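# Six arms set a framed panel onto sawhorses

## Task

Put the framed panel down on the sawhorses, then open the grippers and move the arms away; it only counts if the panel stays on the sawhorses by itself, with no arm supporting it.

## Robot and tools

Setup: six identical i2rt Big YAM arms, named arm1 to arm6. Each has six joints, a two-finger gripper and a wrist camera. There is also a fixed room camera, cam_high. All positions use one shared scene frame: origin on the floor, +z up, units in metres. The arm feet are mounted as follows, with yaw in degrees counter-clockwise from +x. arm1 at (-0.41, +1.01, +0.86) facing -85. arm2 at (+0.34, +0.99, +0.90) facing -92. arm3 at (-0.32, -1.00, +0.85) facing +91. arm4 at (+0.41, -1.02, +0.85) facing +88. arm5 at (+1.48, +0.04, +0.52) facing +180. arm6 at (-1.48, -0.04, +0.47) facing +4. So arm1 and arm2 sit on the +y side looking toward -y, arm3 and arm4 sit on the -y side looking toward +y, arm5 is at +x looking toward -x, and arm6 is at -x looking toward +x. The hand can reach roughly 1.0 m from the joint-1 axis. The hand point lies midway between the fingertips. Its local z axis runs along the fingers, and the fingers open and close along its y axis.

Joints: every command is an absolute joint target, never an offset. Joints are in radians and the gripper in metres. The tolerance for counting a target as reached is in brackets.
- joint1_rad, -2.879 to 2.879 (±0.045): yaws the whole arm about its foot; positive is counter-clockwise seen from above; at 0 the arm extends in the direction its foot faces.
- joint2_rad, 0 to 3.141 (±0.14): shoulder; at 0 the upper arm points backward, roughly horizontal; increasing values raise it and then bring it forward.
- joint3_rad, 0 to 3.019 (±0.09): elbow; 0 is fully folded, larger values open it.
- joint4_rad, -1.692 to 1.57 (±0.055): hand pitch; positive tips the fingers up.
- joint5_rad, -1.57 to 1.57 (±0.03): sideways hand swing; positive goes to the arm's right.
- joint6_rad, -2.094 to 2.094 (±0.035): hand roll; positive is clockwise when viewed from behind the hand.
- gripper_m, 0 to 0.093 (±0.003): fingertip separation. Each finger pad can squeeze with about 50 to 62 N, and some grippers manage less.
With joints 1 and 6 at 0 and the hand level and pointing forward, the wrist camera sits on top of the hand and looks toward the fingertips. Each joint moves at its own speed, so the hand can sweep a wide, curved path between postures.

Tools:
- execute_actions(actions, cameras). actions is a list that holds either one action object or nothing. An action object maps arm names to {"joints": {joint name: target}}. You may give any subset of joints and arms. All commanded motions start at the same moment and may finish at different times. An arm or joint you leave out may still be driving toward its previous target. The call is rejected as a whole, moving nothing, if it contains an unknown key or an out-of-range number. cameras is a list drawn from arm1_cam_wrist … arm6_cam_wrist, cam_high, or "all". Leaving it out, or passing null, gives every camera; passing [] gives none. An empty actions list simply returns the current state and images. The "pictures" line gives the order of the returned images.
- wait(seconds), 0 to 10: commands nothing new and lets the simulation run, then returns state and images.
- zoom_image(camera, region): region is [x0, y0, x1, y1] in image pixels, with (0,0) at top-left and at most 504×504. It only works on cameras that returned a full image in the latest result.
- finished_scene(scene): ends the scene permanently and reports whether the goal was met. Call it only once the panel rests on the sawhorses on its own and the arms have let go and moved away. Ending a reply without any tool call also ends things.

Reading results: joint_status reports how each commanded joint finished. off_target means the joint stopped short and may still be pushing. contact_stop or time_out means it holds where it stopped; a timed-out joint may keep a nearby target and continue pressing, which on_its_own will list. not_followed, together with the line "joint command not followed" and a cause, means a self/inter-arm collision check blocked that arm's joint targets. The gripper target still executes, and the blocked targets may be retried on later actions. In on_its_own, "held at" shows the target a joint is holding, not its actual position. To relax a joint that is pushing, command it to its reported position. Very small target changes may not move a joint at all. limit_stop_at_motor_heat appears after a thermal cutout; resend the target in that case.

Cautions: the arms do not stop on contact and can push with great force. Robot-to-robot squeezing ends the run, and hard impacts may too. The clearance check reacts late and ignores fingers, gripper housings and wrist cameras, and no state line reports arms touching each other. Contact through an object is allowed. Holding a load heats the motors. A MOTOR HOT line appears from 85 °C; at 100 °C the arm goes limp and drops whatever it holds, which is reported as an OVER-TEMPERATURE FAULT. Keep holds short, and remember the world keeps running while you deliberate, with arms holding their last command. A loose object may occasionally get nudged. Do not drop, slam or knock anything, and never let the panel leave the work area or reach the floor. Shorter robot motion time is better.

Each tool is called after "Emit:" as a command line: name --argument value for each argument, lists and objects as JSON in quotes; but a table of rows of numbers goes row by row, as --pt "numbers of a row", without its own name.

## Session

Emit:
execute_actions --actions '[{"arm1":{"joints":{"joint1_rad":-0.087,"joint2_rad":1.87,"joint3_rad":0.95,"joint4_rad":-0.65,"joint5_rad":0,"joint6_rad":1.57}},"arm2":{"joints":{"joint1_rad":0.035,"joint2_rad":1.95,"joint3_rad":0.886,"joint4_rad":-0.5,"joint5_rad":0,"joint6_rad":1.57}},"arm3":{"joints":{"joint1_rad":-0.017,"joint2_rad":1.82,"joint3_rad":0.88,"joint4_rad":-0.63,"joint5_rad":0,"joint6_rad":1.57}},"arm4":{"joints":{"joint1_rad":0.035,"joint2_rad":1.84,"joint3_rad":0.914,"joint4_rad":-0.645,"joint5_rad":0,"joint6_rad":1.57}},"arm5":{"joints":{"joint1_rad":0,"joint2_rad":0.6,"joint3_rad":0.434,"joint4_rad":-0.48,"joint5_rad":0,"joint6_rad":0}},"arm6":{"joints":{"joint1_rad":0,"joint2_rad":0.6,"joint3_rad":0.466,"joint4_rad":-0.63,"joint5_rad":0,"joint6_rad":0}}}]'

Scene clock: 2.33 s.
Motor temperatures (°C, as the motors report them): arm1=[25 30 31 24 24 27] | arm2=[25 28 31 26 27 25] | arm3=[25 29 33 27 27 27] | arm4=[25 26 32 26 24 26] | arm5=[26 27 32 26 26 26] | arm6=[24 28 30 25 25 24]
arm1.joint_positions: joint1_rad=-0.082 joint2_rad=+1.863 joint3_rad=+0.948 joint4_rad=-0.662 joint5_rad=-0.001 joint6_rad=+1.558 gripper_m=+0.095
arm1.joint_status: all done
arm1.hand: x=-0.4091 y=+0.5829 z=+0.7871 quat_wxyz=(+0.006, -1.000, -0.011, -0.001) (m; scene frame)
arm2.joint_positions: joint1_rad=+0.041 joint2_rad=+1.942 joint3_rad=+0.884 joint4_rad=-0.518 joint5_rad=+0.002 joint6_rad=+1.555 gripper_m=+0.095
arm2.joint_status: all done
arm2.hand: x=+0.3394 y=+0.5815 z=+0.7795 quat_wxyz=(+0.004, -1.000, -0.009, +0.004) (m; scene frame)
arm3.joint_positions: joint1_rad=-0.018 joint2_rad=+1.804 joint3_rad=+0.884 joint4_rad=-0.638 joint5_rad=-0.003 joint6_rad=+1.561 gripper_m=+0.095
arm3.joint_status: all done
arm3.hand: x=-0.3136 y=-0.5898 z=+0.7850 quat_wxyz=(+0.007, +0.002, -1.000, -0.009) (m; scene frame)
arm4.joint_positions: joint1_rad=+0.044 joint2_rad=+1.839 joint3_rad=+0.911 joint4_rad=-0.654 joint5_rad=-0.003 joint6_rad=+1.558 gripper_m=+0.094
arm4.joint_status: all done
arm4.hand: x=+0.4019 y=-0.6061 z=+0.7781 quat_wxyz=(+0.007, +0.012, -1.000, +0.007) (m; scene frame)
arm5.joint_positions: joint1_rad=-0.007 joint2_rad=+0.608 joint3_rad=+0.427 joint4_rad=-0.498 joint5_rad=-0.003 joint6_rad=+0.016 gripper_m=+0.095
arm5.joint_status: all done
arm5.hand: x=+1.1576 y=+0.0390 z=+0.7027 quat_wxyz=(-0.002, +0.903, -0.011, -0.430) (m; scene frame)
arm6.joint_positions: joint1_rad=-0.003 joint2_rad=+0.603 joint3_rad=+0.458 joint4_rad=-0.649 joint5_rad=+0.004 joint6_rad=-0.014 gripper_m=+0.094
arm6.joint_status: all done
arm6.hand: x=-1.1771 y=-0.0156 z=+0.6412 quat_wxyz=(-0.378, +0.040, -0.925, -0.009) (m; scene frame)
pictures: arm1_cam_wrist, arm2_cam_wrist, arm3_cam_wrist, arm4_cam_wrist, arm5_cam_wrist, arm6_cam_wrist, cam_high
Images, in order (width x height): arm1_cam_wrist 616x616, arm2_cam_wrist 616x616, arm3_cam_wrist 616x616, arm4_cam_wrist 616x616, arm5_cam_wrist 616x616, arm6_cam_wrist 616x616, cam_high 672x504.

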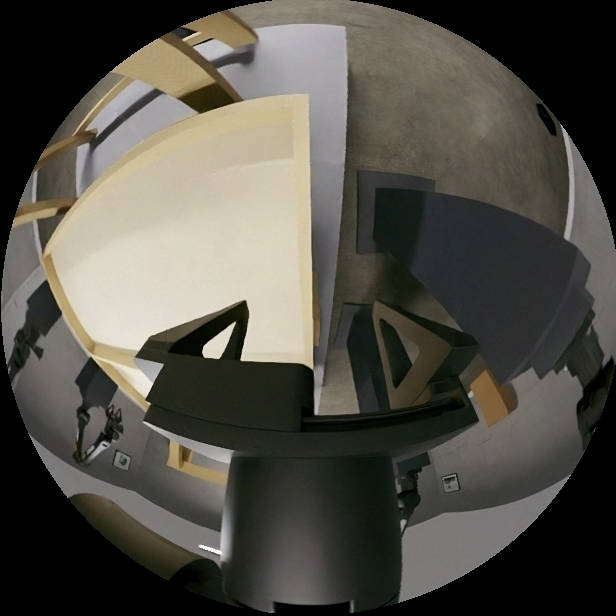

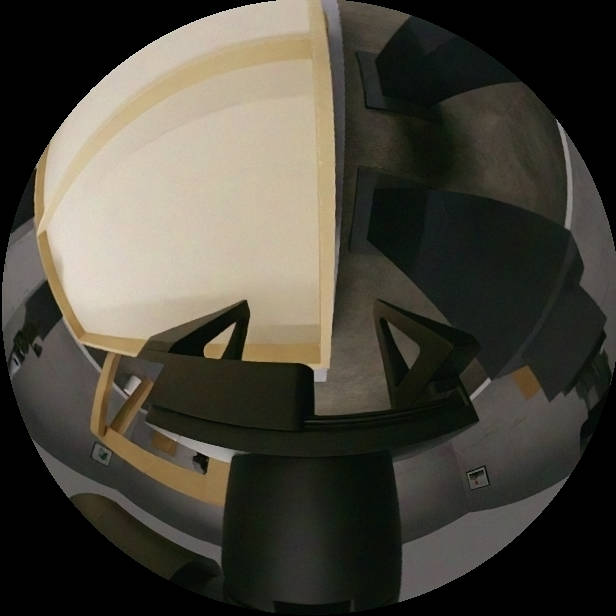

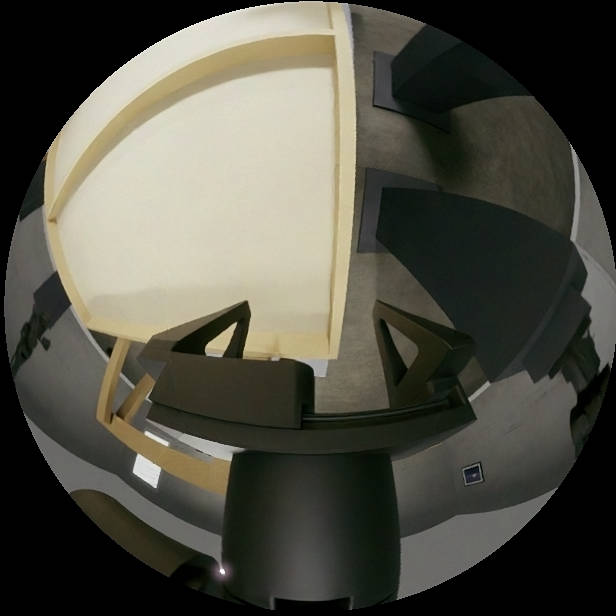

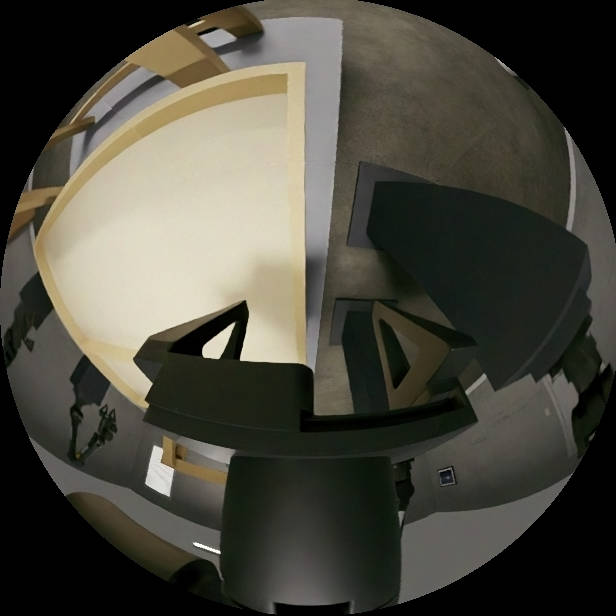

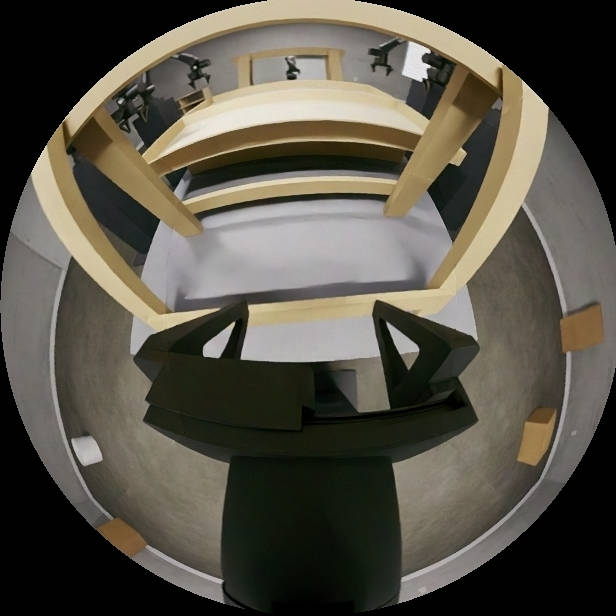

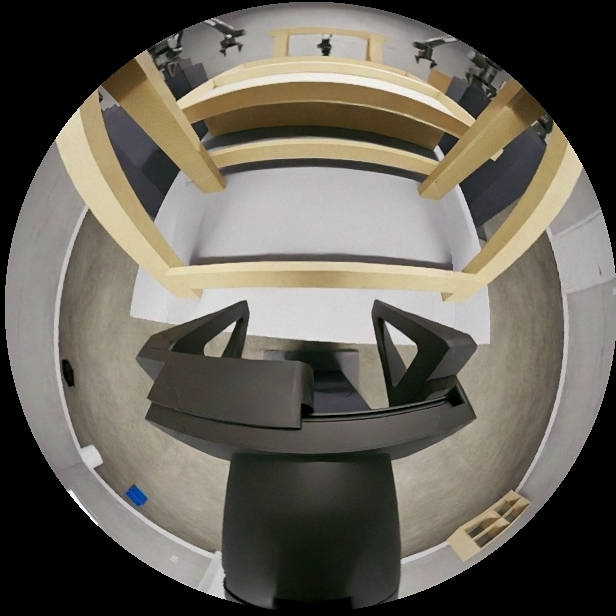

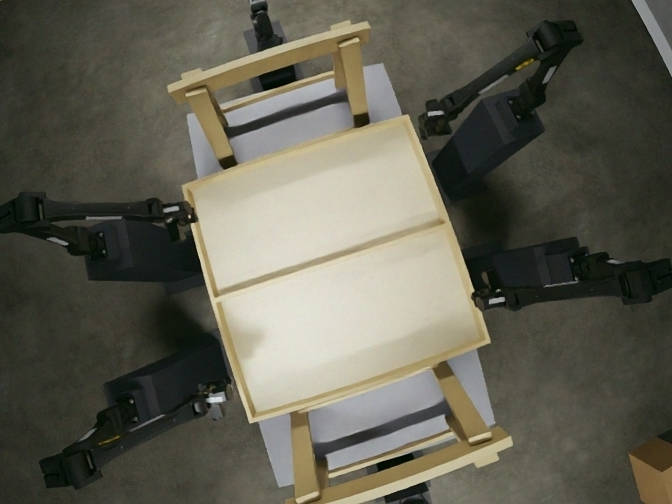

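Emit:
execute_actions --actions '[{"arm1":{"joints":{"joint2_rad":2.11,"joint3_rad":0.99,"joint4_rad":-0.43}},"arm2":{"joints":{"joint2_rad":2.17,"joint3_rad":0.875,"joint4_rad":-0.25}},"arm3":{"joints":{"joint2_rad":2.02,"joint3_rad":0.78,"joint4_rad":-0.33}},"arm4":{"joints":{"joint2_rad":2.05,"joint3_rad":0.95,"joint4_rad":-0.45}},"arm5":{"joints":{"joint2_rad":1.45}},"arm6":{"joints":{"joint2_rad":1.27}}}]' --cameras '[]'

Emit:
execute_actions --actions '[{"arm1":{"joints":{"joint2_rad":2.23,"joint3_rad":1.02,"joint4_rad":-0.34}},"arm2":{"joints":{"joint2_rad":2.3,"joint3_rad":0.91,"joint4_rad":-0.16}},"arm3":{"joints":{"joint2_rad":2.16,"joint3_rad":0.8,"joint4_rad":-0.21}},"arm4":{"joints":{"joint2_rad":2.18,"joint3_rad":0.97,"joint4_rad":-0.34}}}]' --cameras '[]'

Emit:
execute_actions --actions '[{"arm1":{"joints":{"joint2_rad":2.36,"joint3_rad":1.065,"joint4_rad":-0.265}},"arm2":{"joints":{"joint2_rad":2.44,"joint3_rad":0.96,"joint4_rad":-0.08}},"arm3":{"joints":{"joint2_rad":2.29,"joint3_rad":0.825,"joint4_rad":-0.11}},"arm4":{"joints":{"joint2_rad":2.31,"joint3_rad":1.0,"joint4_rad":-0.25}}}]'

Scene clock: 12.27 s.
Motor temperatures (°C, as the motors report them): arm1=[25 31 31 24 24 27] | arm2=[25 29 32 26 27 25] | arm3=[25 30 33 27 27 27] | arm4=[25 26 33 26 25 26] | arm5=[26 27 34 26 26 26] | arm6=[24 28 32 25 25 24]
arm1.joint_positions: joint1_rad=-0.082 joint2_rad=+2.115 joint3_rad=+0.981 joint4_rad=-0.443 joint5_rad=-0.001 joint6_rad=+1.559 gripper_m=+0.095
arm1.joint_status: all done
arm1.hand: x=-0.4089 y=+0.5750 z=+0.6891 quat_wxyz=(+0.006, -1.000, -0.011, -0.001) (m; scene frame)
arm2.joint_positions: joint1_rad=+0.041 joint2_rad=+2.174 joint3_rad=+0.871 joint4_rad=-0.268 joint5_rad=+0.002 joint6_rad=+1.556 gripper_m=+0.095
arm2.joint_status: all done
arm2.hand: x=+0.3388 y=+0.5970 z=+0.6892 quat_wxyz=(+0.001, -1.000, -0.009, +0.004) (m; scene frame)
arm3.joint_positions: joint1_rad=-0.018 joint2_rad=+2.020 joint3_rad=+0.778 joint4_rad=-0.338 joint5_rad=-0.003 joint6_rad=+1.562 gripper_m=+0.095
arm3.joint_status: all done
arm3.hand: x=-0.3150 y=-0.6306 z=+0.6860 quat_wxyz=(+0.007, +0.001, -1.000, +0.002) (m; scene frame)
arm4.joint_positions: joint1_rad=+0.044 joint2_rad=+2.061 joint3_rad=+0.931 joint4_rad=-0.459 joint5_rad=-0.003 joint6_rad=+1.559 gripper_m=+0.094
arm4.joint_status: all done
arm4.hand: x=+0.4010 y=-0.6019 z=+0.6933 quat_wxyz=(+0.007, +0.012, -1.000, +0.011) (m; scene frame)
arm5.joint_positions: joint1_rad=-0.007 joint2_rad=+1.448 joint3_rad=+0.427 joint4_rad=-0.492 joint5_rad=-0.003 joint6_rad=+0.016 gripper_m=+0.095
arm5.joint_status: all done
arm5.hand: x=+1.2187 y=+0.0402 z=+0.4672 quat_wxyz=(-0.003, +1.000, -0.015, -0.027) (m; scene frame)
arm6.joint_positions: joint1_rad=-0.003 joint2_rad=+1.267 joint3_rad=+0.458 joint4_rad=-0.644 joint5_rad=+0.004 joint6_rad=-0.014 gripper_m=+0.094
arm6.joint_status: all done
arm6.hand: x=-1.2099 y=-0.0184 z=+0.4624 quat_wxyz=(-0.059, +0.044, -0.997, +0.001) (m; scene frame)
pictures: none
No camera images: the call's "cameras" was empty. Leave "cameras" out to get every camera's image.

Scene clock: 13.23 s.
Motor temperatures (°C, as the motors report them): arm1=[25 31 31 24 24 27] | arm2=[25 29 32 26 27 25] | arm3=[25 30 33 27 27 27] | arm4=[25 26 33 26 25 26] | arm5=[26 27 33 26 26 26] | arm6=[24 28 32 25 25 24]
arm1.joint_positions: joint1_rad=-0.082 joint2_rad=+2.219 joint3_rad=+1.013 joint4_rad=-0.350 joint5_rad=-0.001 joint6_rad=+1.559 gripper_m=+0.095
arm1.joint_status: all done
arm1.hand: x=-0.4088 y=+0.5669 z=+0.6505 quat_wxyz=(-0.004, -1.000, -0.011, -0.001) (m; scene frame)
arm2.joint_positions: joint1_rad=+0.041 joint2_rad=+2.289 joint3_rad=+0.908 joint4_rad=-0.175 joint5_rad=+0.002 joint6_rad=+1.556 gripper_m=+0.095
arm2.joint_status: all done
arm2.hand: x=+0.3386 y=+0.5927 z=+0.6494 quat_wxyz=(-0.006, -1.000, -0.009, +0.004) (m; scene frame)
arm3.joint_positions: joint1_rad=-0.018 joint2_rad=+2.147 joint3_rad=+0.789 joint4_rad=-0.218 joint5_rad=-0.003 joint6_rad=+1.562 gripper_m=+0.095
arm3.joint_status: all done
arm3.hand: x=-0.3154 y=-0.6343 z=+0.6431 quat_wxyz=(+0.007, +0.001, -1.000, +0.000) (m; scene frame)
arm4.joint_positions: joint1_rad=+0.044 joint2_rad=+2.179 joint3_rad=+0.957 joint4_rad=-0.348 joint5_rad=-0.003 joint6_rad=+1.559 gripper_m=+0.094
arm4.joint_status: all done
arm4.hand: x=+0.4005 y=-0.5963 z=+0.6494 quat_wxyz=(+0.007, +0.012, -1.000, +0.002) (m; scene frame)
arm5.joint_positions: joint1_rad=-0.007 joint2_rad=+1.448 joint3_rad=+0.427 joint4_rad=-0.492 joint5_rad=-0.003 joint6_rad=+0.016 gripper_m=+0.095
arm5.joint_status: not commanded
arm5.hand: x=+1.2187 y=+0.0402 z=+0.4672 quat_wxyz=(-0.003, +1.000, -0.015, -0.027) (m; scene frame)
arm6.joint_positions: joint1_rad=-0.003 joint2_rad=+1.267 joint3_rad=+0.458 joint4_rad=-0.644 joint5_rad=+0.004 joint6_rad=-0.014 gripper_m=+0.094
arm6.joint_status: not commanded
arm6.hand: x=-1.2099 y=-0.0184 z=+0.4624 quat_wxyz=(-0.059, +0.044, -0.997, +0.001) (m; scene frame)
pictures: none
No camera images: the call's "cameras" was empty. Leave "cameras" out to get every camera's image.

Scene clock: 14.37 s.
Motor temperatures (°C, as the motors report them): arm1=[25 31 31 24 24 27] | arm2=[25 29 32 26 27 25] | arm3=[25 30 33 27 27 27] | arm4=[25 26 32 26 25 26] | arm5=[26 27 33 26 26 26] | arm6=[24 28 32 25 25 24]
arm1.joint_positions: joint1_rad=-0.082 joint2_rad=+2.351 joint3_rad=+1.061 joint4_rad=-0.274 joint5_rad=-0.001 joint6_rad=+1.559 gripper_m=+0.095
arm1.joint_status: all done
arm1.hand: x=-0.4087 y=+0.5677 z=+0.6007 quat_wxyz=(+0.000, -1.000, -0.011, -0.001) (m; scene frame)
arm2.joint_positions: joint1_rad=+0.041 joint2_rad=+2.431 joint3_rad=+0.958 joint4_rad=-0.093 joint5_rad=+0.002 joint6_rad=+1.556 gripper_m=+0.095
arm2.joint_status: all done
arm2.hand: x=+0.3382 y=+0.5991 z=+0.5996 quat_wxyz=(-0.001, -1.000, -0.008, +0.004) (m; scene frame)
arm3.joint_positions: joint1_rad=-0.018 joint2_rad=+2.275 joint3_rad=+0.822 joint4_rad=-0.117 joint5_rad=-0.003 joint6_rad=+1.562 gripper_m=+0.095
arm3.joint_status: all done
arm3.hand: x=-0.3159 y=-0.6348 z=+0.6012 quat_wxyz=(+0.007, +0.001, -1.000, -0.003) (m; scene frame)
arm4.joint_positions: joint1_rad=+0.044 joint2_rad=+2.310 joint3_rad=+0.994 joint4_rad=-0.257 joint5_rad=-0.003 joint6_rad=+1.559 gripper_m=+0.094
arm4.joint_status: all done
arm4.hand: x=+0.4000 y=-0.5984 z=+0.6006 quat_wxyz=(+0.007, +0.012, -1.000, +0.003) (m; scene frame)
arm5.joint_positions: joint1_rad=-0.007 joint2_rad=+1.448 joint3_rad=+0.427 joint4_rad=-0.492 joint5_rad=-0.003 joint6_rad=+0.016 gripper_m=+0.095
arm5.joint_status: not commanded
arm5.hand: x=+1.2187 y=+0.0402 z=+0.4672 quat_wxyz=(-0.003, +1.000, -0.015, -0.027) (m; scene frame)
arm6.joint_positions: joint1_rad=-0.003 joint2_rad=+1.267 joint3_rad=+0.458 joint4_rad=-0.644 joint5_rad=+0.004 joint6_rad=-0.014 gripper_m=+0.094
arm6.joint_status: not commanded
arm6.hand: x=-1.2099 y=-0.0184 z=+0.4624 quat_wxyz=(-0.059, +0.044, -0.997, +0.001) (m; scene frame)
pictures: arm1_cam_wrist, arm2_cam_wrist, arm3_cam_wrist, arm4_cam_wrist, arm5_cam_wrist, arm6_cam_wrist, cam_high
Images, in order (width x height): arm1_cam_wrist 616x616, arm2_cam_wrist 616x616, arm3_cam_wrist 616x616, arm4_cam_wrist 616x616, arm5_cam_wrist 616x616, arm6_cam_wrist 616x616, cam_high 672x504.

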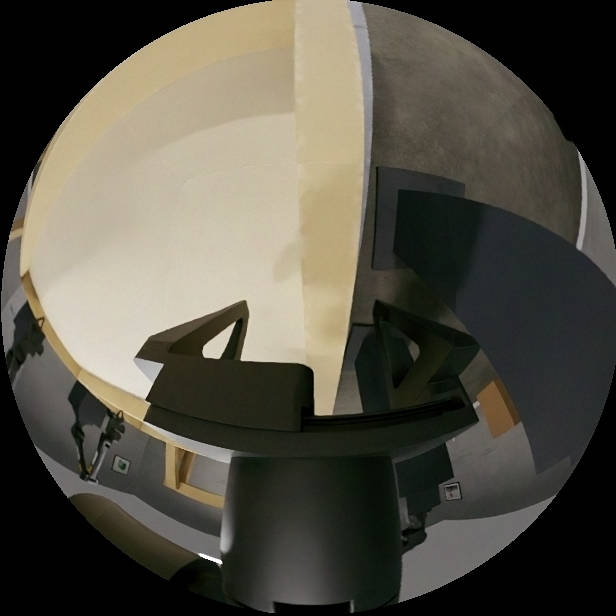

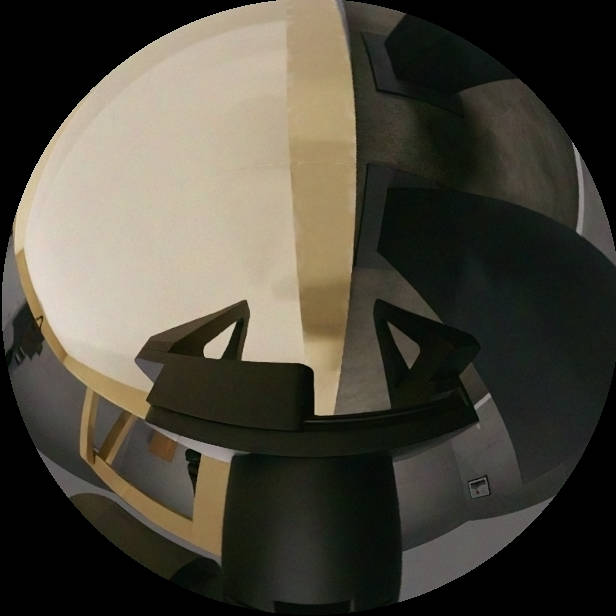

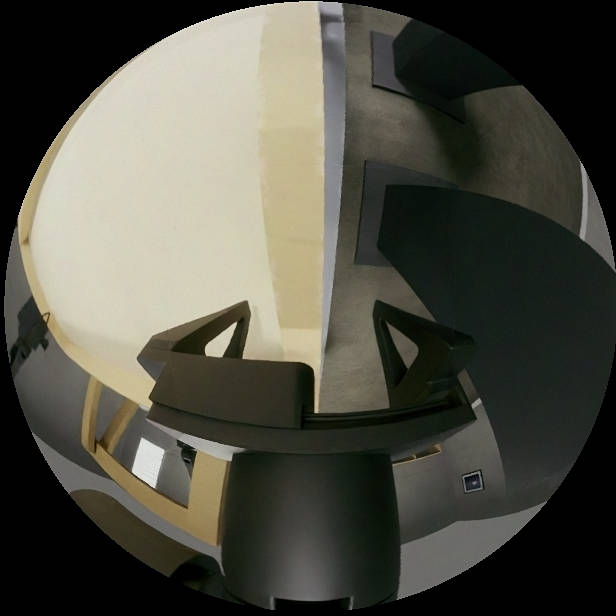

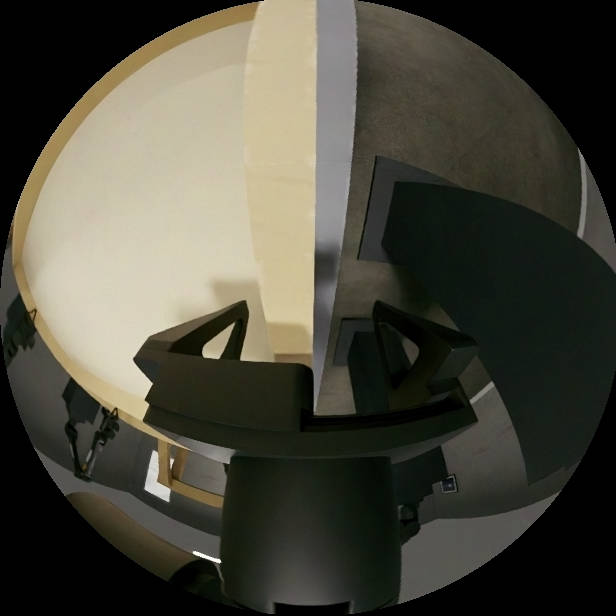

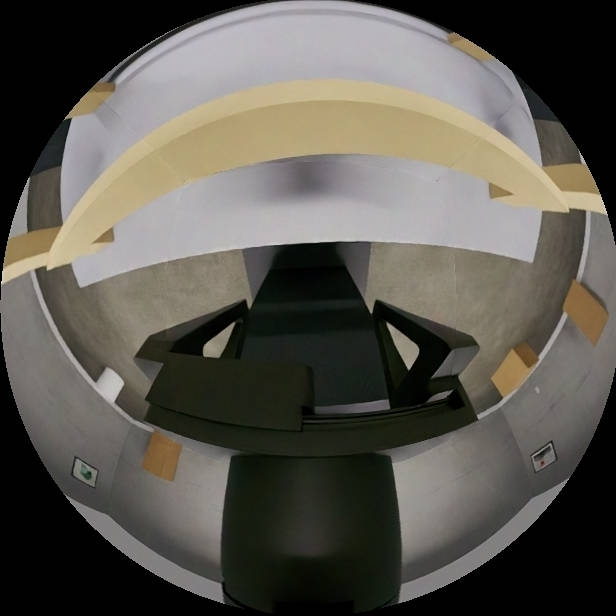

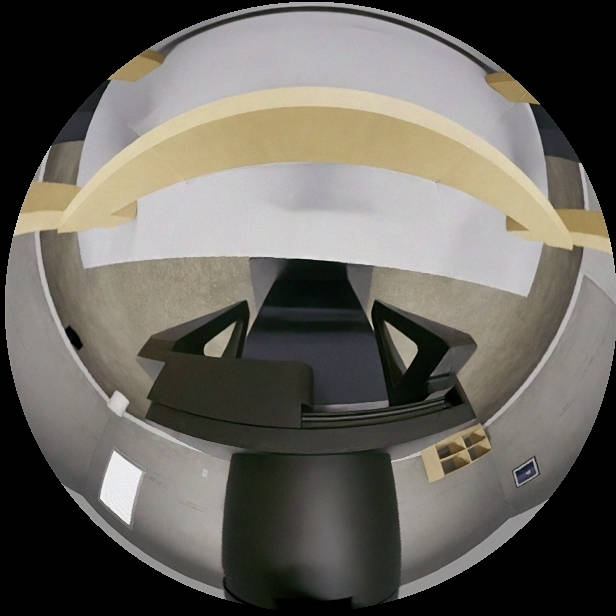

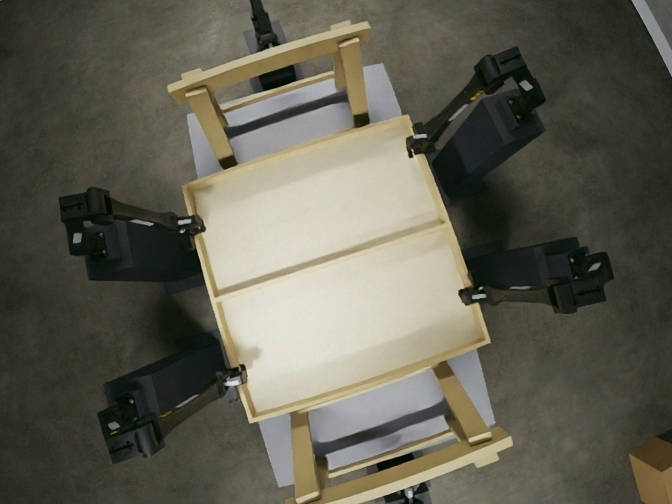

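Emit:
execute_actions --actions '[{"arm1":{"joints":{"gripper_m":0}},"arm2":{"joints":{"gripper_m":0}},"arm3":{"joints":{"gripper_m":0}},"arm4":{"joints":{"gripper_m":0}},"arm5":{"joints":{"joint1_rad":0.09}}}]' --cameras '[]'

Emit:
execute_actions --actions '[{"arm1":{"joints":{"joint2_rad":2.1,"joint3_rad":1.01,"joint4_rad":-0.47}},"arm2":{"joints":{"joint2_rad":2.155,"joint3_rad":0.896,"joint4_rad":-0.29}},"arm3":{"joints":{"joint2_rad":1.96,"joint3_rad":0.756,"joint4_rad":-0.35}},"arm4":{"joints":{"joint2_rad":2.02,"joint3_rad":0.926,"joint4_rad":-0.46}}}]' --cameras '[]'

Emit:
execute_actions --actions '[{"arm1":{"joints":{"joint2_rad":1.87,"joint3_rad":1.03,"joint4_rad":-0.71}},"arm2":{"joints":{"joint2_rad":1.88,"joint3_rad":0.886,"joint4_rad":-0.54}},"arm3":{"joints":{"joint2_rad":1.665,"joint3_rad":0.74,"joint4_rad":-0.62}},"arm4":{"joints":{"joint2_rad":1.77,"joint3_rad":0.914,"joint4_rad":-0.69}}}]' --cameras '[]'

Emit:
execute_actions --actions '[{"arm1":{"joints":{"joint2_rad":1.64,"joint3_rad":1.11,"joint4_rad":-1.01}},"arm2":{"joints":{"joint2_rad":1.59,"joint3_rad":0.94,"joint4_rad":-0.86}},"arm3":{"joints":{"joint2_rad":1.38,"joint3_rad":0.84,"joint4_rad":-0.98}},"arm4":{"joints":{"joint2_rad":1.52,"joint3_rad":1.0,"joint4_rad":-1.0}}}]' --cameras '[]'

Emit:
execute_actions --actions '[{"arm1":{"joints":{"joint2_rad":1.5,"joint3_rad":1.4,"joint4_rad":-1.41}},"arm2":{"joints":{"joint2_rad":1.39,"joint3_rad":1.22,"joint4_rad":-1.32}},"arm3":{"joints":{"joint2_rad":1.24,"joint3_rad":1.19,"joint4_rad":-1.46}},"arm4":{"joints":{"joint2_rad":1.39,"joint3_rad":1.32,"joint4_rad":-1.44}},"arm5":{"joints":{"joint2_rad":1.72,"joint3_rad":0.75,"joint4_rad":-0.17}},"arm6":{"joints":{"joint2_rad":1.58,"joint3_rad":0.78,"joint4_rad":-0.3}}}]' --cameras '["arm5_cam_wrist","arm6_cam_wrist"]'

Scene clock: 28.27 s.
Motor temperatures (°C, as the motors report them): arm1=[25 32 31 24 24 27] | arm2=[25 30 31 26 27 25] | arm3=[25 30 32 27 27 27] | arm4=[25 27 32 26 25 26] | arm5=[26 27 33 26 26 26] | arm6=[24 28 32 25 25 24]
arm1.joint_positions: joint1_rad=-0.082 joint2_rad=+2.351 joint3_rad=+1.052 joint4_rad=-0.275 joint5_rad=-0.001 joint6_rad=+1.553 gripper_m=+0.019
arm1.joint_status: gripper_m off_target (ended at +0.019, target +0.000)
arm1.hand: x=-0.4088 y=+0.5740 z=+0.5997 quat_wxyz=(+0.005, -1.000, -0.013, -0.001) (m; scene frame)
arm2.joint_positions: joint1_rad=+0.041 joint2_rad=+2.431 joint3_rad=+0.949 joint4_rad=-0.092 joint5_rad=+0.002 joint6_rad=+1.547 gripper_m=+0.018
arm2.joint_status: gripper_m off_target (ended at +0.018, target +0.000)
arm2.hand: x=+0.3381 y=+0.6044 z=+0.5993 quat_wxyz=(+0.003, -1.000, -0.013, +0.004) (m; scene frame)
arm3.joint_positions: joint1_rad=-0.018 joint2_rad=+2.275 joint3_rad=+0.827 joint4_rad=-0.112 joint5_rad=-0.002 joint6_rad=+1.555 gripper_m=+0.018
arm3.joint_status: gripper_m off_target (ended at +0.018, target +0.000)
arm3.hand: x=-0.3158 y=-0.6306 z=+0.6014 quat_wxyz=(+0.006, +0.005, -1.000, -0.008) (m; scene frame)
arm4.joint_positions: joint1_rad=+0.044 joint2_rad=+2.310 joint3_rad=+1.004 joint4_rad=-0.247 joint5_rad=-0.003 joint6_rad=+1.560 gripper_m=+0.018
arm4.joint_status: gripper_m off_target (ended at +0.018, target +0.000)
arm4.hand: x=+0.3999 y=-0.5900 z=+0.6016 quat_wxyz=(+0.007, +0.011, -1.000, -0.006) (m; scene frame)
arm5.joint_positions: joint1_rad=+0.088 joint2_rad=+1.448 joint3_rad=+0.427 joint4_rad=-0.492 joint5_rad=-0.001 joint6_rad=+0.015 gripper_m=+0.095
arm5.joint_status: all done
arm5.hand: x=+1.2195 y=+0.0161 z=+0.4670 quat_wxyz=(-0.002, +0.999, +0.033, -0.027) (m; scene frame)
arm6.joint_positions: joint1_rad=-0.003 joint2_rad=+1.267 joint3_rad=+0.458 joint4_rad=-0.644 joint5_rad=+0.004 joint6_rad=-0.014 gripper_m=+0.094
arm6.joint_status: not commanded
arm6.hand: x=-1.2099 y=-0.0184 z=+0.4624 quat_wxyz=(-0.059, +0.044, -0.997, +0.001) (m; scene frame)
pictures: none
No camera images: the call's "cameras" was empty. Leave "cameras" out to get every camera's image.

Scene clock: 29.43 s.
Motor temperatures (°C, as the motors report them): arm1=[25 32 31 24 24 27] | arm2=[25 30 31 26 27 25] | arm3=[25 30 32 27 27 27] | arm4=[25 27 32 26 25 26] | arm5=[26 27 33 26 26 26] | arm6=[24 28 32 25 25 24]
arm1.joint_positions: joint1_rad=-0.082 joint2_rad=+2.151 joint3_rad=+1.016 joint4_rad=-0.436 joint5_rad=-0.002 joint6_rad=+1.553 gripper_m=+0.019
arm1.joint_status: all done
arm1.hand: x=-0.4087 y=+0.5640 z=+0.6797 quat_wxyz=(+0.003, -1.000, -0.014, -0.002) (m; scene frame)
arm2.joint_positions: joint1_rad=+0.041 joint2_rad=+2.217 joint3_rad=+0.894 joint4_rad=-0.255 joint5_rad=+0.004 joint6_rad=+1.544 gripper_m=+0.018
arm2.joint_status: all done
arm2.hand: x=+0.3385 y=+0.5944 z=+0.6754 quat_wxyz=(+0.005, -1.000, -0.014, +0.005) (m; scene frame)
arm3.joint_positions: joint1_rad=-0.018 joint2_rad=+2.015 joint3_rad=+0.755 joint4_rad=-0.329 joint5_rad=-0.002 joint6_rad=+1.555 gripper_m=+0.018
arm3.joint_status: all done
arm3.hand: x=-0.3150 y=-0.6411 z=+0.6851 quat_wxyz=(+0.007, +0.005, -1.000, +0.007) (m; scene frame)
arm4.joint_positions: joint1_rad=+0.044 joint2_rad=+2.086 joint3_rad=+0.929 joint4_rad=-0.421 joint5_rad=-0.004 joint6_rad=+1.560 gripper_m=+0.018
arm4.joint_status: all done
arm4.hand: x=+0.4007 y=-0.6011 z=+0.6828 quat_wxyz=(+0.007, +0.011, -1.000, +0.005) (m; scene frame)
arm5.joint_positions: joint1_rad=+0.088 joint2_rad=+1.448 joint3_rad=+0.427 joint4_rad=-0.492 joint5_rad=-0.001 joint6_rad=+0.015 gripper_m=+0.095
arm5.joint_status: not commanded
arm5.hand: x=+1.2195 y=+0.0161 z=+0.4670 quat_wxyz=(-0.002, +0.999, +0.033, -0.027) (m; scene frame)
arm6.joint_positions: joint1_rad=-0.003 joint2_rad=+1.267 joint3_rad=+0.458 joint4_rad=-0.644 joint5_rad=+0.004 joint6_rad=-0.014 gripper_m=+0.094
arm6.joint_status: not commanded
arm6.hand: x=-1.2099 y=-0.0184 z=+0.4624 quat_wxyz=(-0.059, +0.044, -0.997, +0.001) (m; scene frame)
pictures: none
No camera images: the call's "cameras" was empty. Leave "cameras" out to get every camera's image.

Scene clock: 30.60 s.
Motor temperatures (°C, as the motors report them): arm1=[25 33 31 24 24 27] | arm2=[25 30 31 26 27 25] | arm3=[25 30 32 27 27 27] | arm4=[25 27 32 26 25 26] | arm5=[26 27 33 26 26 26] | arm6=[24 28 32 25 25 24]
arm1.joint_positions: joint1_rad=-0.082 joint2_rad=+1.917 joint3_rad=+1.024 joint4_rad=-0.678 joint5_rad=-0.002 joint6_rad=+1.550 gripper_m=+0.019
arm1.joint_status: all done
arm1.hand: x=-0.4087 y=+0.5570 z=+0.7819 quat_wxyz=(+0.003, -1.000, -0.015, -0.002) (m; scene frame)
arm2.joint_positions: joint1_rad=+0.041 joint2_rad=+1.943 joint3_rad=+0.869 joint4_rad=-0.508 joint5_rad=+0.007 joint6_rad=+1.540 gripper_m=+0.018
arm2.joint_status: all done
arm2.hand: x=+0.3386 y=+0.5881 z=+0.7766 quat_wxyz=(+0.007, -1.000, -0.016, +0.007) (m; scene frame)
arm3.joint_positions: joint1_rad=-0.018 joint2_rad=+1.719 joint3_rad=+0.731 joint4_rad=-0.597 joint5_rad=-0.002 joint6_rad=+1.555 gripper_m=+0.018
arm3.joint_status: all done
arm3.hand: x=-0.3141 y=-0.6480 z=+0.7816 quat_wxyz=(+0.007, +0.005, -1.000, +0.004) (m; scene frame)
arm4.joint_positions: joint1_rad=+0.044 joint2_rad=+1.828 joint3_rad=+0.903 joint4_rad=-0.653 joint5_rad=-0.004 joint6_rad=+1.560 gripper_m=+0.018
arm4.joint_status: all done
arm4.hand: x=+0.4019 y=-0.6083 z=+0.7803 quat_wxyz=(+0.007, +0.011, -1.000, +0.006) (m; scene frame)
arm5.joint_positions: joint1_rad=+0.088 joint2_rad=+1.448 joint3_rad=+0.427 joint4_rad=-0.492 joint5_rad=-0.001 joint6_rad=+0.015 gripper_m=+0.095
arm5.joint_status: not commanded
arm5.hand: x=+1.2195 y=+0.0161 z=+0.4670 quat_wxyz=(-0.002, +0.999, +0.033, -0.027) (m; scene frame)
arm6.joint_positions: joint1_rad=-0.003 joint2_rad=+1.267 joint3_rad=+0.458 joint4_rad=-0.644 joint5_rad=+0.004 joint6_rad=-0.014 gripper_m=+0.094
arm6.joint_status: not commanded
arm6.hand: x=-1.2099 y=-0.0184 z=+0.4624 quat_wxyz=(-0.059, +0.044, -0.997, +0.001) (m; scene frame)
pictures: none
No camera images: the call's "cameras" was empty. Leave "cameras" out to get every camera's image.

Scene clock: 32.93 s.
Motor temperatures (°C, as the motors report them): arm1=[25 33 31 24 25 27] | arm2=[25 30 32 26 27 25] | arm3=[25 30 33 27 27 27] | arm4=[25 27 33 26 25 26] | arm5=[26 27 33 26 26 26] | arm6=[24 28 32 25 25 24]
arm1.joint_positions: joint1_rad=-0.080 joint2_rad=+1.690 joint3_rad=+1.092 joint4_rad=-0.959 joint5_rad=-0.007 joint6_rad=+1.549 gripper_m=+0.019
arm1.joint_status: all done
arm1.hand: x=-0.4074 y=+0.5563 z=+0.8996 quat_wxyz=(-0.004, -1.000, -0.016, -0.004) (m; scene frame)
arm2.joint_positions: joint1_rad=+0.041 joint2_rad=+1.654 joint3_rad=+0.904 joint4_rad=-0.808 joint5_rad=+0.002 joint6_rad=+1.539 gripper_m=+0.018
arm2.joint_status: all done
arm2.hand: x=+0.3401 y=+0.5866 z=+0.8955 quat_wxyz=(-0.005, -1.000, -0.017, +0.005) (m; scene frame)
arm3.joint_positions: joint1_rad=-0.018 joint2_rad=+1.431 joint3_rad=+0.800 joint4_rad=-0.922 joint5_rad=-0.002 joint6_rad=+1.553 gripper_m=+0.018
arm3.joint_status: joint4_rad time_out (moved -0.325 of -0.383); the others done
arm3.on_its_own: joint4_rad reads -0.922 and still pushes toward -0.980 since a time_out
arm3.hand: x=-0.3129 y=-0.6510 z=+0.8951 quat_wxyz=(+0.006, +0.006, -1.000, -0.012) (m; scene frame)
arm4.joint_positions: joint1_rad=+0.044 joint2_rad=+1.570 joint3_rad=+0.961 joint4_rad=-0.943 joint5_rad=-0.004 joint6_rad=+1.559 gripper_m=+0.018
arm4.joint_status: joint4_rad time_out (moved -0.290 of -0.347); the others done
arm4.on_its_own: joint4_rad reads -0.943 and still pushes toward -1.000 since a time_out
arm4.hand: x=+0.4031 y=-0.6125 z=+0.8969 quat_wxyz=(+0.007, +0.012, -1.000, -0.007) (m; scene frame)
arm5.joint_positions: joint1_rad=+0.088 joint2_rad=+1.448 joint3_rad=+0.427 joint4_rad=-0.492 joint5_rad=-0.001 joint6_rad=+0.015 gripper_m=+0.095
arm5.joint_status: not commanded
arm5.hand: x=+1.2195 y=+0.0161 z=+0.4670 quat_wxyz=(-0.002, +0.999, +0.033, -0.027) (m; scene frame)
arm6.joint_positions: joint1_rad=-0.003 joint2_rad=+1.267 joint3_rad=+0.458 joint4_rad=-0.644 joint5_rad=+0.004 joint6_rad=-0.014 gripper_m=+0.094
arm6.joint_status: not commanded
arm6.hand: x=-1.2099 y=-0.0184 z=+0.4624 quat_wxyz=(-0.059, +0.044, -0.997, +0.001) (m; scene frame)
pictures: none
No camera images: the call's "cameras" was empty. Leave "cameras" out to get every camera's image.

not run: a stop came earlier in this reply.

Emit:
execute_actions --actions '[{"arm1":{"joints":{"joint2_rad":1.5,"joint3_rad":1.4,"joint4_rad":-1.41}},"arm2":{"joints":{"joint2_rad":1.39,"joint3_rad":1.22,"joint4_rad":-1.32}},"arm3":{"joints":{"joint2_rad":1.24,"joint3_rad":1.19,"joint4_rad":-1.46}},"arm4":{"joints":{"joint2_rad":1.39,"joint3_rad":1.32,"joint4_rad":-1.44}},"arm5":{"joints":{"joint2_rad":1.72,"joint3_rad":0.75,"joint4_rad":-0.17}},"arm6":{"joints":{"joint2_rad":1.58,"joint3_rad":0.78,"joint4_rad":-0.3}}}]' --cameras '["arm5_cam_wrist","arm6_cam_wrist"]'

Scene clock: 41.07 s.
Motor temperatures (°C, as the motors report them): arm1=[25 33 33 25 25 27] | arm2=[25 30 35 26 27 25] | arm3=[25 31 36 27 27 27] | arm4=[25 28 35 26 25 26] | arm5=[26 27 33 26 26 26] | arm6=[24 28 33 25 25 24]
arm1.joint_positions: joint1_rad=-0.080 joint2_rad=+1.546 joint3_rad=+1.326 joint4_rad=-1.368 joint5_rad=-0.005 joint6_rad=+1.549 gripper_m=+0.019
arm1.joint_status: all done
arm1.hand: x=-0.4079 y=+0.5599 z=+1.0437 quat_wxyz=(+0.011, -1.000, -0.017, -0.003) (m; scene frame)
arm2.joint_positions: joint1_rad=+0.040 joint2_rad=+1.454 joint3_rad=+1.113 joint4_rad=-1.257 joint5_rad=+0.010 joint6_rad=+1.536 gripper_m=+0.018
arm2.joint_status: joint3_rad time_out (moved +0.209 of +0.316); joint4_rad time_out (moved -0.449 of -0.512); the others done
arm2.on_its_own: joint3_rad reads +1.113 and still pushes toward +1.220 since a time_out; joint4_rad reads -1.257 and still pushes toward -1.320 since a time_out
arm2.hand: x=+0.3397 y=+0.5914 z=+1.0406 quat_wxyz=(+0.015, -1.000, -0.018, +0.008) (m; scene frame)
arm3.joint_positions: joint1_rad=-0.018 joint2_rad=+1.299 joint3_rad=+1.094 joint4_rad=-1.391 joint5_rad=+0.000 joint6_rad=+1.553 gripper_m=+0.018
arm3.joint_status: joint3_rad time_out (moved +0.293 of +0.390); joint4_rad time_out (moved -0.469 of -0.538); the others done
arm3.on_its_own: joint3_rad reads +1.094 and still pushes toward +1.190 since a time_out; joint4_rad reads -1.391 and still pushes toward -1.460 since a time_out
arm3.hand: x=-0.3109 y=-0.6477 z=+1.0411 quat_wxyz=(+0.006, +0.006, -1.000, +0.010) (m; scene frame)
arm4.joint_positions: joint1_rad=+0.044 joint2_rad=+1.438 joint3_rad=+1.237 joint4_rad=-1.388 joint5_rad=-0.002 joint6_rad=+1.557 gripper_m=+0.018
arm4.joint_status: all done
arm4.hand: x=+0.4050 y=-0.6103 z=+1.0448 quat_wxyz=(+0.006, +0.013, -1.000, +0.011) (m; scene frame)
arm5.joint_positions: joint1_rad=+0.088 joint2_rad=+1.732 joint3_rad=+0.620 joint4_rad=-0.267 joint5_rad=-0.002 joint6_rad=+0.009 gripper_m=+0.095
arm5.joint_status: joint3_rad time_out (moved +0.194 of +0.323); joint4_rad time_out (moved +0.224 of +0.322); the others done
arm5.on_its_own: joint3_rad reads +0.620 and still pushes toward +0.733 since a time_out; joint4_rad reads -0.267 and still pushes toward -0.170 since a time_out
arm5.hand: x=+1.1106 y=+0.0076 z=+0.4327 quat_wxyz=(+0.001, +0.995, +0.036, -0.094) (m; scene frame)
arm6.joint_positions: joint1_rad=-0.003 joint2_rad=+1.580 joint3_rad=+0.646 joint4_rad=-0.413 joint5_rad=+0.003 joint6_rad=-0.001 gripper_m=+0.094
arm6.joint_status: joint3_rad time_out (moved +0.189 of +0.322); joint4_rad time_out (moved +0.230 of +0.344); the others done
arm6.on_its_own: joint3_rad reads +0.646 and still pushes toward +0.759 since a time_out; joint4_rad reads -0.413 and still pushes toward -0.300 since a time_out
arm6.hand: x=-1.1009 y=-0.0102 z=+0.4327 quat_wxyz=(-0.112, +0.038, -0.993, -0.002) (m; scene frame)
pictures: arm5_cam_wrist, arm6_cam_wrist
Images, in order (width x height): arm5_cam_wrist 616x616, arm6_cam_wrist 616x616.

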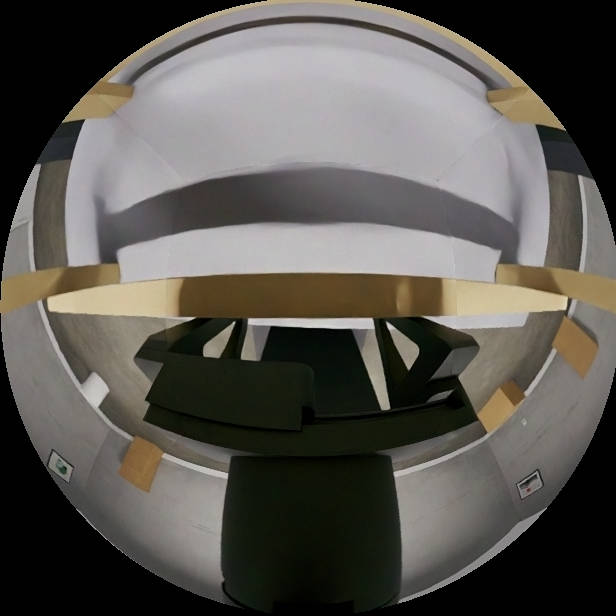

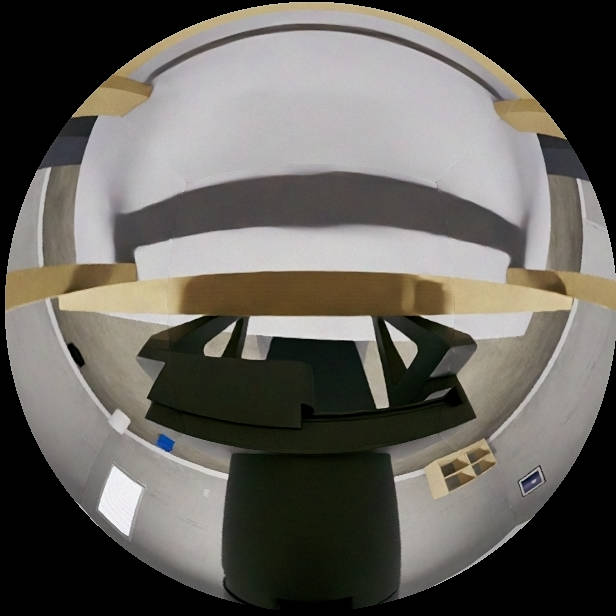

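Emit:
execute_actions --actions '[{"arm5":{"joints":{"joint2_rad":1.8,"joint3_rad":0.95,"joint4_rad":0.2}},"arm6":{"joints":{"joint2_rad":1.68,"joint3_rad":0.93,"joint4_rad":0.05}}}]' --cameras '[]'

Scene clock: 46.90 s.
Motor temperatures (°C, as the motors report them): arm1=[25 33 36 25 25 27] | arm2=[25 30 38 27 27 25] | arm3=[25 31 40 27 27 27] | arm4=[25 28 37 26 25 26] | arm5=[26 28 38 27 26 26] | arm6=[24 28 37 26 25 24]
arm1.joint_positions: joint1_rad=-0.080 joint2_rad=+1.546 joint3_rad=+1.326 joint4_rad=-1.368 joint5_rad=-0.005 joint6_rad=+1.549 gripper_m=+0.019
arm1.joint_status: not commanded
arm1.hand: x=-0.4079 y=+0.5599 z=+1.0437 quat_wxyz=(+0.011, -1.000, -0.017, -0.003) (m; scene frame)
arm2.joint_positions: joint1_rad=+0.040 joint2_rad=+1.454 joint3_rad=+1.113 joint4_rad=-1.257 joint5_rad=+0.010 joint6_rad=+1.536 gripper_m=+0.018
arm2.joint_status: not commanded
arm2.on_its_own: joint3_rad reads +1.113 and still pushes toward +1.220 since a time_out; joint4_rad reads -1.257 and still pushes toward -1.320 since a time_out
arm2.hand: x=+0.3397 y=+0.5914 z=+1.0406 quat_wxyz=(+0.015, -1.000, -0.018, +0.008) (m; scene frame)
arm3.joint_positions: joint1_rad=-0.018 joint2_rad=+1.299 joint3_rad=+1.094 joint4_rad=-1.391 joint5_rad=+0.000 joint6_rad=+1.553 gripper_m=+0.018
arm3.joint_status: not commanded
arm3.on_its_own: joint3_rad reads +1.094 and still pushes toward +1.190 since a time_out; joint4_rad reads -1.391 and still pushes toward -1.460 since a time_out
arm3.hand: x=-0.3109 y=-0.6477 z=+1.0411 quat_wxyz=(+0.006, +0.006, -1.000, +0.010) (m; scene frame)
arm4.joint_positions: joint1_rad=+0.044 joint2_rad=+1.438 joint3_rad=+1.237 joint4_rad=-1.388 joint5_rad=-0.002 joint6_rad=+1.557 gripper_m=+0.018
arm4.joint_status: not commanded
arm4.hand: x=+0.4050 y=-0.6103 z=+1.0448 quat_wxyz=(+0.006, +0.013, -1.000, +0.011) (m; scene frame)
arm5.joint_positions: joint1_rad=+0.088 joint2_rad=+1.848 joint3_rad=+0.577 joint4_rad=-0.056 joint5_rad=-0.002 joint6_rad=+0.007 gripper_m=+0.095
arm5.joint_status: joint3_rad time_out (moved -0.043 of +0.330); joint4_rad time_out (moved +0.211 of +0.467); the others done
arm5.on_its_own: joint3_rad reads +0.577 and still pushes toward +0.722 since a time_out (your +0.950 is given up); joint4_rad reads -0.056 and still pushes toward +0.113 since a time_out (your +0.200 is given up)
arm5.hand: x=+1.1134 y=+0.0081 z=+0.3958 quat_wxyz=(+0.002, +0.992, +0.037, -0.120) (m; scene frame)
arm6.joint_positions: joint1_rad=-0.003 joint2_rad=+1.692 joint3_rad=+0.617 joint4_rad=-0.275 joint5_rad=+0.001 joint6_rad=-0.001 gripper_m=+0.094
arm6.joint_status: joint3_rad time_out (moved -0.030 of +0.284); joint4_rad time_out (moved +0.139 of +0.463); the others done
arm6.on_its_own: joint3_rad reads +0.617 and still pushes toward +0.759 since a time_out (your +0.930 is given up); joint4_rad reads -0.275 and still pushes toward -0.097 since a time_out (your +0.050 is given up)
arm6.hand: x=-1.1056 y=-0.0103 z=+0.3930 quat_wxyz=(-0.110, +0.038, -0.993, -0.003) (m; scene frame)
pictures: none
No camera images: the call's "cameras" was empty. Leave "cameras" out to get every camera's image.

Emit:
execute_actions --actions '[{"arm5":{"joints":{"joint2_rad":1.7,"joint3_rad":0.85,"joint4_rad":0.15}},"arm6":{"joints":{"joint2_rad":1.56,"joint3_rad":0.88,"joint4_rad":-0.08}}}]' --cameras '["arm5_cam_wrist"]'

Scene clock: 56.73 s.
Motor temperatures (°C, as the motors report them): arm1=[25 34 39 25 25 27] | arm2=[25 31 41 27 27 25] | arm3=[25 31 44 27 27 27] | arm4=[25 28 40 26 25 26] | arm5=[26 28 41 28 26 26] | arm6=[24 29 41 27 25 24]
arm1.joint_positions: joint1_rad=-0.080 joint2_rad=+1.546 joint3_rad=+1.326 joint4_rad=-1.368 joint5_rad=-0.005 joint6_rad=+1.549 gripper_m=+0.019
arm1.joint_status: not commanded
arm1.hand: x=-0.4079 y=+0.5599 z=+1.0437 quat_wxyz=(+0.011, -1.000, -0.017, -0.003) (m; scene frame)
arm2.joint_positions: joint1_rad=+0.040 joint2_rad=+1.454 joint3_rad=+1.113 joint4_rad=-1.257 joint5_rad=+0.010 joint6_rad=+1.536 gripper_m=+0.018
arm2.joint_status: not commanded
arm2.on_its_own: joint3_rad reads +1.113 and still pushes toward +1.220 since a time_out; joint4_rad reads -1.257 and still pushes toward -1.320 since a time_out
arm2.hand: x=+0.3397 y=+0.5914 z=+1.0406 quat_wxyz=(+0.015, -1.000, -0.018, +0.008) (m; scene frame)
arm3.joint_positions: joint1_rad=-0.018 joint2_rad=+1.299 joint3_rad=+1.094 joint4_rad=-1.391 joint5_rad=+0.000 joint6_rad=+1.553 gripper_m=+0.018
arm3.joint_status: not commanded
arm3.on_its_own: joint3_rad reads +1.094 and still pushes toward +1.190 since a time_out; joint4_rad reads -1.391 and still pushes toward -1.460 since a time_out
arm3.hand: x=-0.3109 y=-0.6477 z=+1.0411 quat_wxyz=(+0.006, +0.006, -1.000, +0.010) (m; scene frame)
arm4.joint_positions: joint1_rad=+0.044 joint2_rad=+1.438 joint3_rad=+1.237 joint4_rad=-1.388 joint5_rad=-0.002 joint6_rad=+1.557 gripper_m=+0.018
arm4.joint_status: not commanded
arm4.hand: x=+0.4050 y=-0.6103 z=+1.0448 quat_wxyz=(+0.006, +0.013, -1.000, +0.011) (m; scene frame)
arm5.joint_positions: joint1_rad=+0.088 joint2_rad=+1.803 joint3_rad=+0.548 joint4_rad=-0.020 joint5_rad=-0.002 joint6_rad=+0.007 gripper_m=+0.095
arm5.joint_status: joint3_rad time_out (moved -0.029 of +0.273); joint4_rad time_out (moved +0.037 of +0.206); the others done
arm5.on_its_own: joint3_rad reads +0.548 and still pushes toward +0.690 since a time_out (your +0.850 is given up); joint4_rad reads -0.020 and still pushes toward +0.150 since a time_out
arm5.hand: x=+1.1108 y=+0.0078 z=+0.4084 quat_wxyz=(+0.003, +0.989, +0.037, -0.146) (m; scene frame)
arm6.joint_positions: joint1_rad=-0.003 joint2_rad=+1.636 joint3_rad=+0.590 joint4_rad=-0.245 joint5_rad=+0.001 joint6_rad=-0.001 gripper_m=+0.094
arm6.joint_status: joint3_rad time_out (moved -0.026 of +0.263); joint4_rad time_out (moved +0.030 of +0.195); the others done
arm6.on_its_own: joint3_rad reads +0.590 and still pushes toward +0.729 since a time_out (your +0.880 is given up); joint4_rad reads -0.245 and still pushes toward -0.080 since a time_out
arm6.hand: x=-1.1022 y=-0.0100 z=+0.4081 quat_wxyz=(-0.140, +0.038, -0.989, -0.004) (m; scene frame)
pictures: arm5_cam_wrist
Images, in order (width x height): arm5_cam_wrist 616x616.

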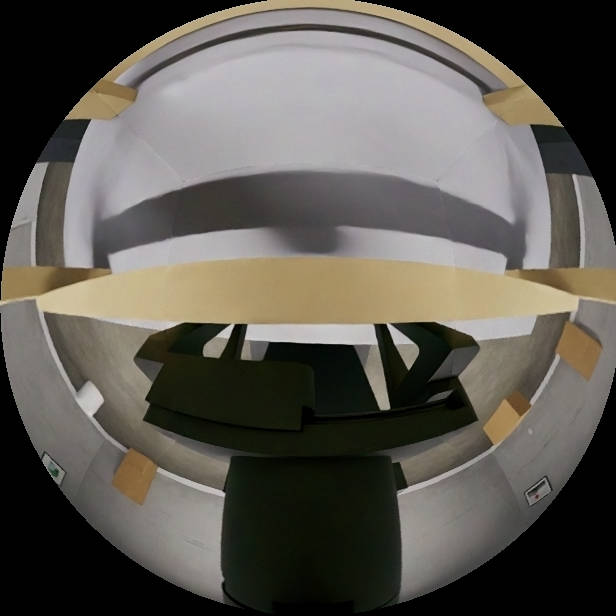

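Emit:
execute_actions --actions '[{"arm5":{"joints":{"joint2_rad":1.85,"joint3_rad":1.15,"joint4_rad":-0.1}},"arm6":{"joints":{"joint2_rad":1.72,"joint3_rad":1.15,"joint4_rad":-0.3}}}]' --cameras '["arm5_cam_wrist"]'

Scene clock: 64.13 s.
Motor temperatures (°C, as the motors report them): arm1=[25 34 40 25 25 27] | arm2=[25 31 43 27 27 25] | arm3=[25 31 46 27 27 27] | arm4=[25 28 42 26 25 26] | arm5=[26 28 44 28 26 26] | arm6=[24 29 44 27 25 24]
arm1.joint_positions: joint1_rad=-0.080 joint2_rad=+1.546 joint3_rad=+1.326 joint4_rad=-1.368 joint5_rad=-0.005 joint6_rad=+1.549 gripper_m=+0.019
arm1.joint_status: not commanded
arm1.hand: x=-0.4079 y=+0.5599 z=+1.0437 quat_wxyz=(+0.011, -1.000, -0.017, -0.003) (m; scene frame)
arm2.joint_positions: joint1_rad=+0.040 joint2_rad=+1.454 joint3_rad=+1.113 joint4_rad=-1.257 joint5_rad=+0.010 joint6_rad=+1.536 gripper_m=+0.018
arm2.joint_status: not commanded
arm2.on_its_own: joint3_rad reads +1.113 and still pushes toward +1.220 since a time_out; joint4_rad reads -1.257 and still pushes toward -1.320 since a time_out
arm2.hand: x=+0.3397 y=+0.5914 z=+1.0406 quat_wxyz=(+0.015, -1.000, -0.018, +0.008) (m; scene frame)
arm3.joint_positions: joint1_rad=-0.018 joint2_rad=+1.299 joint3_rad=+1.094 joint4_rad=-1.391 joint5_rad=+0.000 joint6_rad=+1.553 gripper_m=+0.018
arm3.joint_status: not commanded
arm3.on_its_own: joint3_rad reads +1.094 and still pushes toward +1.190 since a time_out; joint4_rad reads -1.391 and still pushes toward -1.460 since a time_out
arm3.hand: x=-0.3109 y=-0.6477 z=+1.0411 quat_wxyz=(+0.006, +0.006, -1.000, +0.010) (m; scene frame)
arm4.joint_positions: joint1_rad=+0.044 joint2_rad=+1.438 joint3_rad=+1.237 joint4_rad=-1.388 joint5_rad=-0.002 joint6_rad=+1.557 gripper_m=+0.018
arm4.joint_status: not commanded
arm4.hand: x=+0.4050 y=-0.6103 z=+1.0448 quat_wxyz=(+0.006, +0.013, -1.000, +0.011) (m; scene frame)
arm5.joint_positions: joint1_rad=+0.088 joint2_rad=+1.873 joint3_rad=+0.642 joint4_rad=-0.222 joint5_rad=-0.001 joint6_rad=+0.007 gripper_m=+0.095
arm5.joint_status: joint3_rad time_out (moved +0.094 of +0.602); joint4_rad time_out (moved -0.202 of -0.080); the others done
arm5.on_its_own: joint3_rad reads +0.642 and still pushes toward +0.759 since a time_out (your +1.150 is given up); joint4_rad reads -0.222 and still pushes toward -0.100 since a time_out
arm5.hand: x=+1.1208 y=+0.0088 z=+0.3907 quat_wxyz=(-0.001, +0.998, +0.037, -0.057) (m; scene frame)
arm6.joint_positions: joint1_rad=-0.003 joint2_rad=+1.715 joint3_rad=+0.675 joint4_rad=-0.420 joint5_rad=+0.001 joint6_rad=-0.001 gripper_m=+0.094
arm6.joint_status: joint3_rad time_out (moved +0.084 of +0.560); joint4_rad time_out (moved -0.174 of -0.055); the others done
arm6.on_its_own: joint3_rad reads +0.675 and still pushes toward +0.790 since a time_out (your +1.150 is given up); joint4_rad reads -0.420 and still pushes toward -0.300 since a time_out
arm6.hand: x=-1.1120 y=-0.0108 z=+0.3927 quat_wxyz=(-0.056, +0.038, -0.998, -0.001) (m; scene frame)
pictures: arm5_cam_wrist
Images, in order (width x height): arm5_cam_wrist 616x616.

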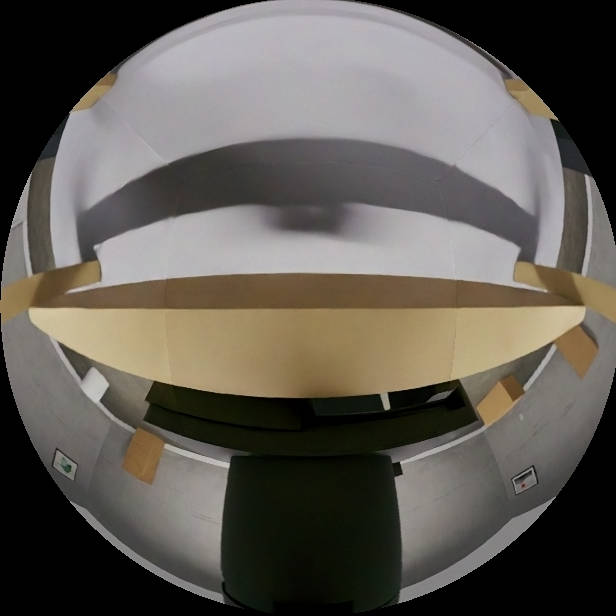

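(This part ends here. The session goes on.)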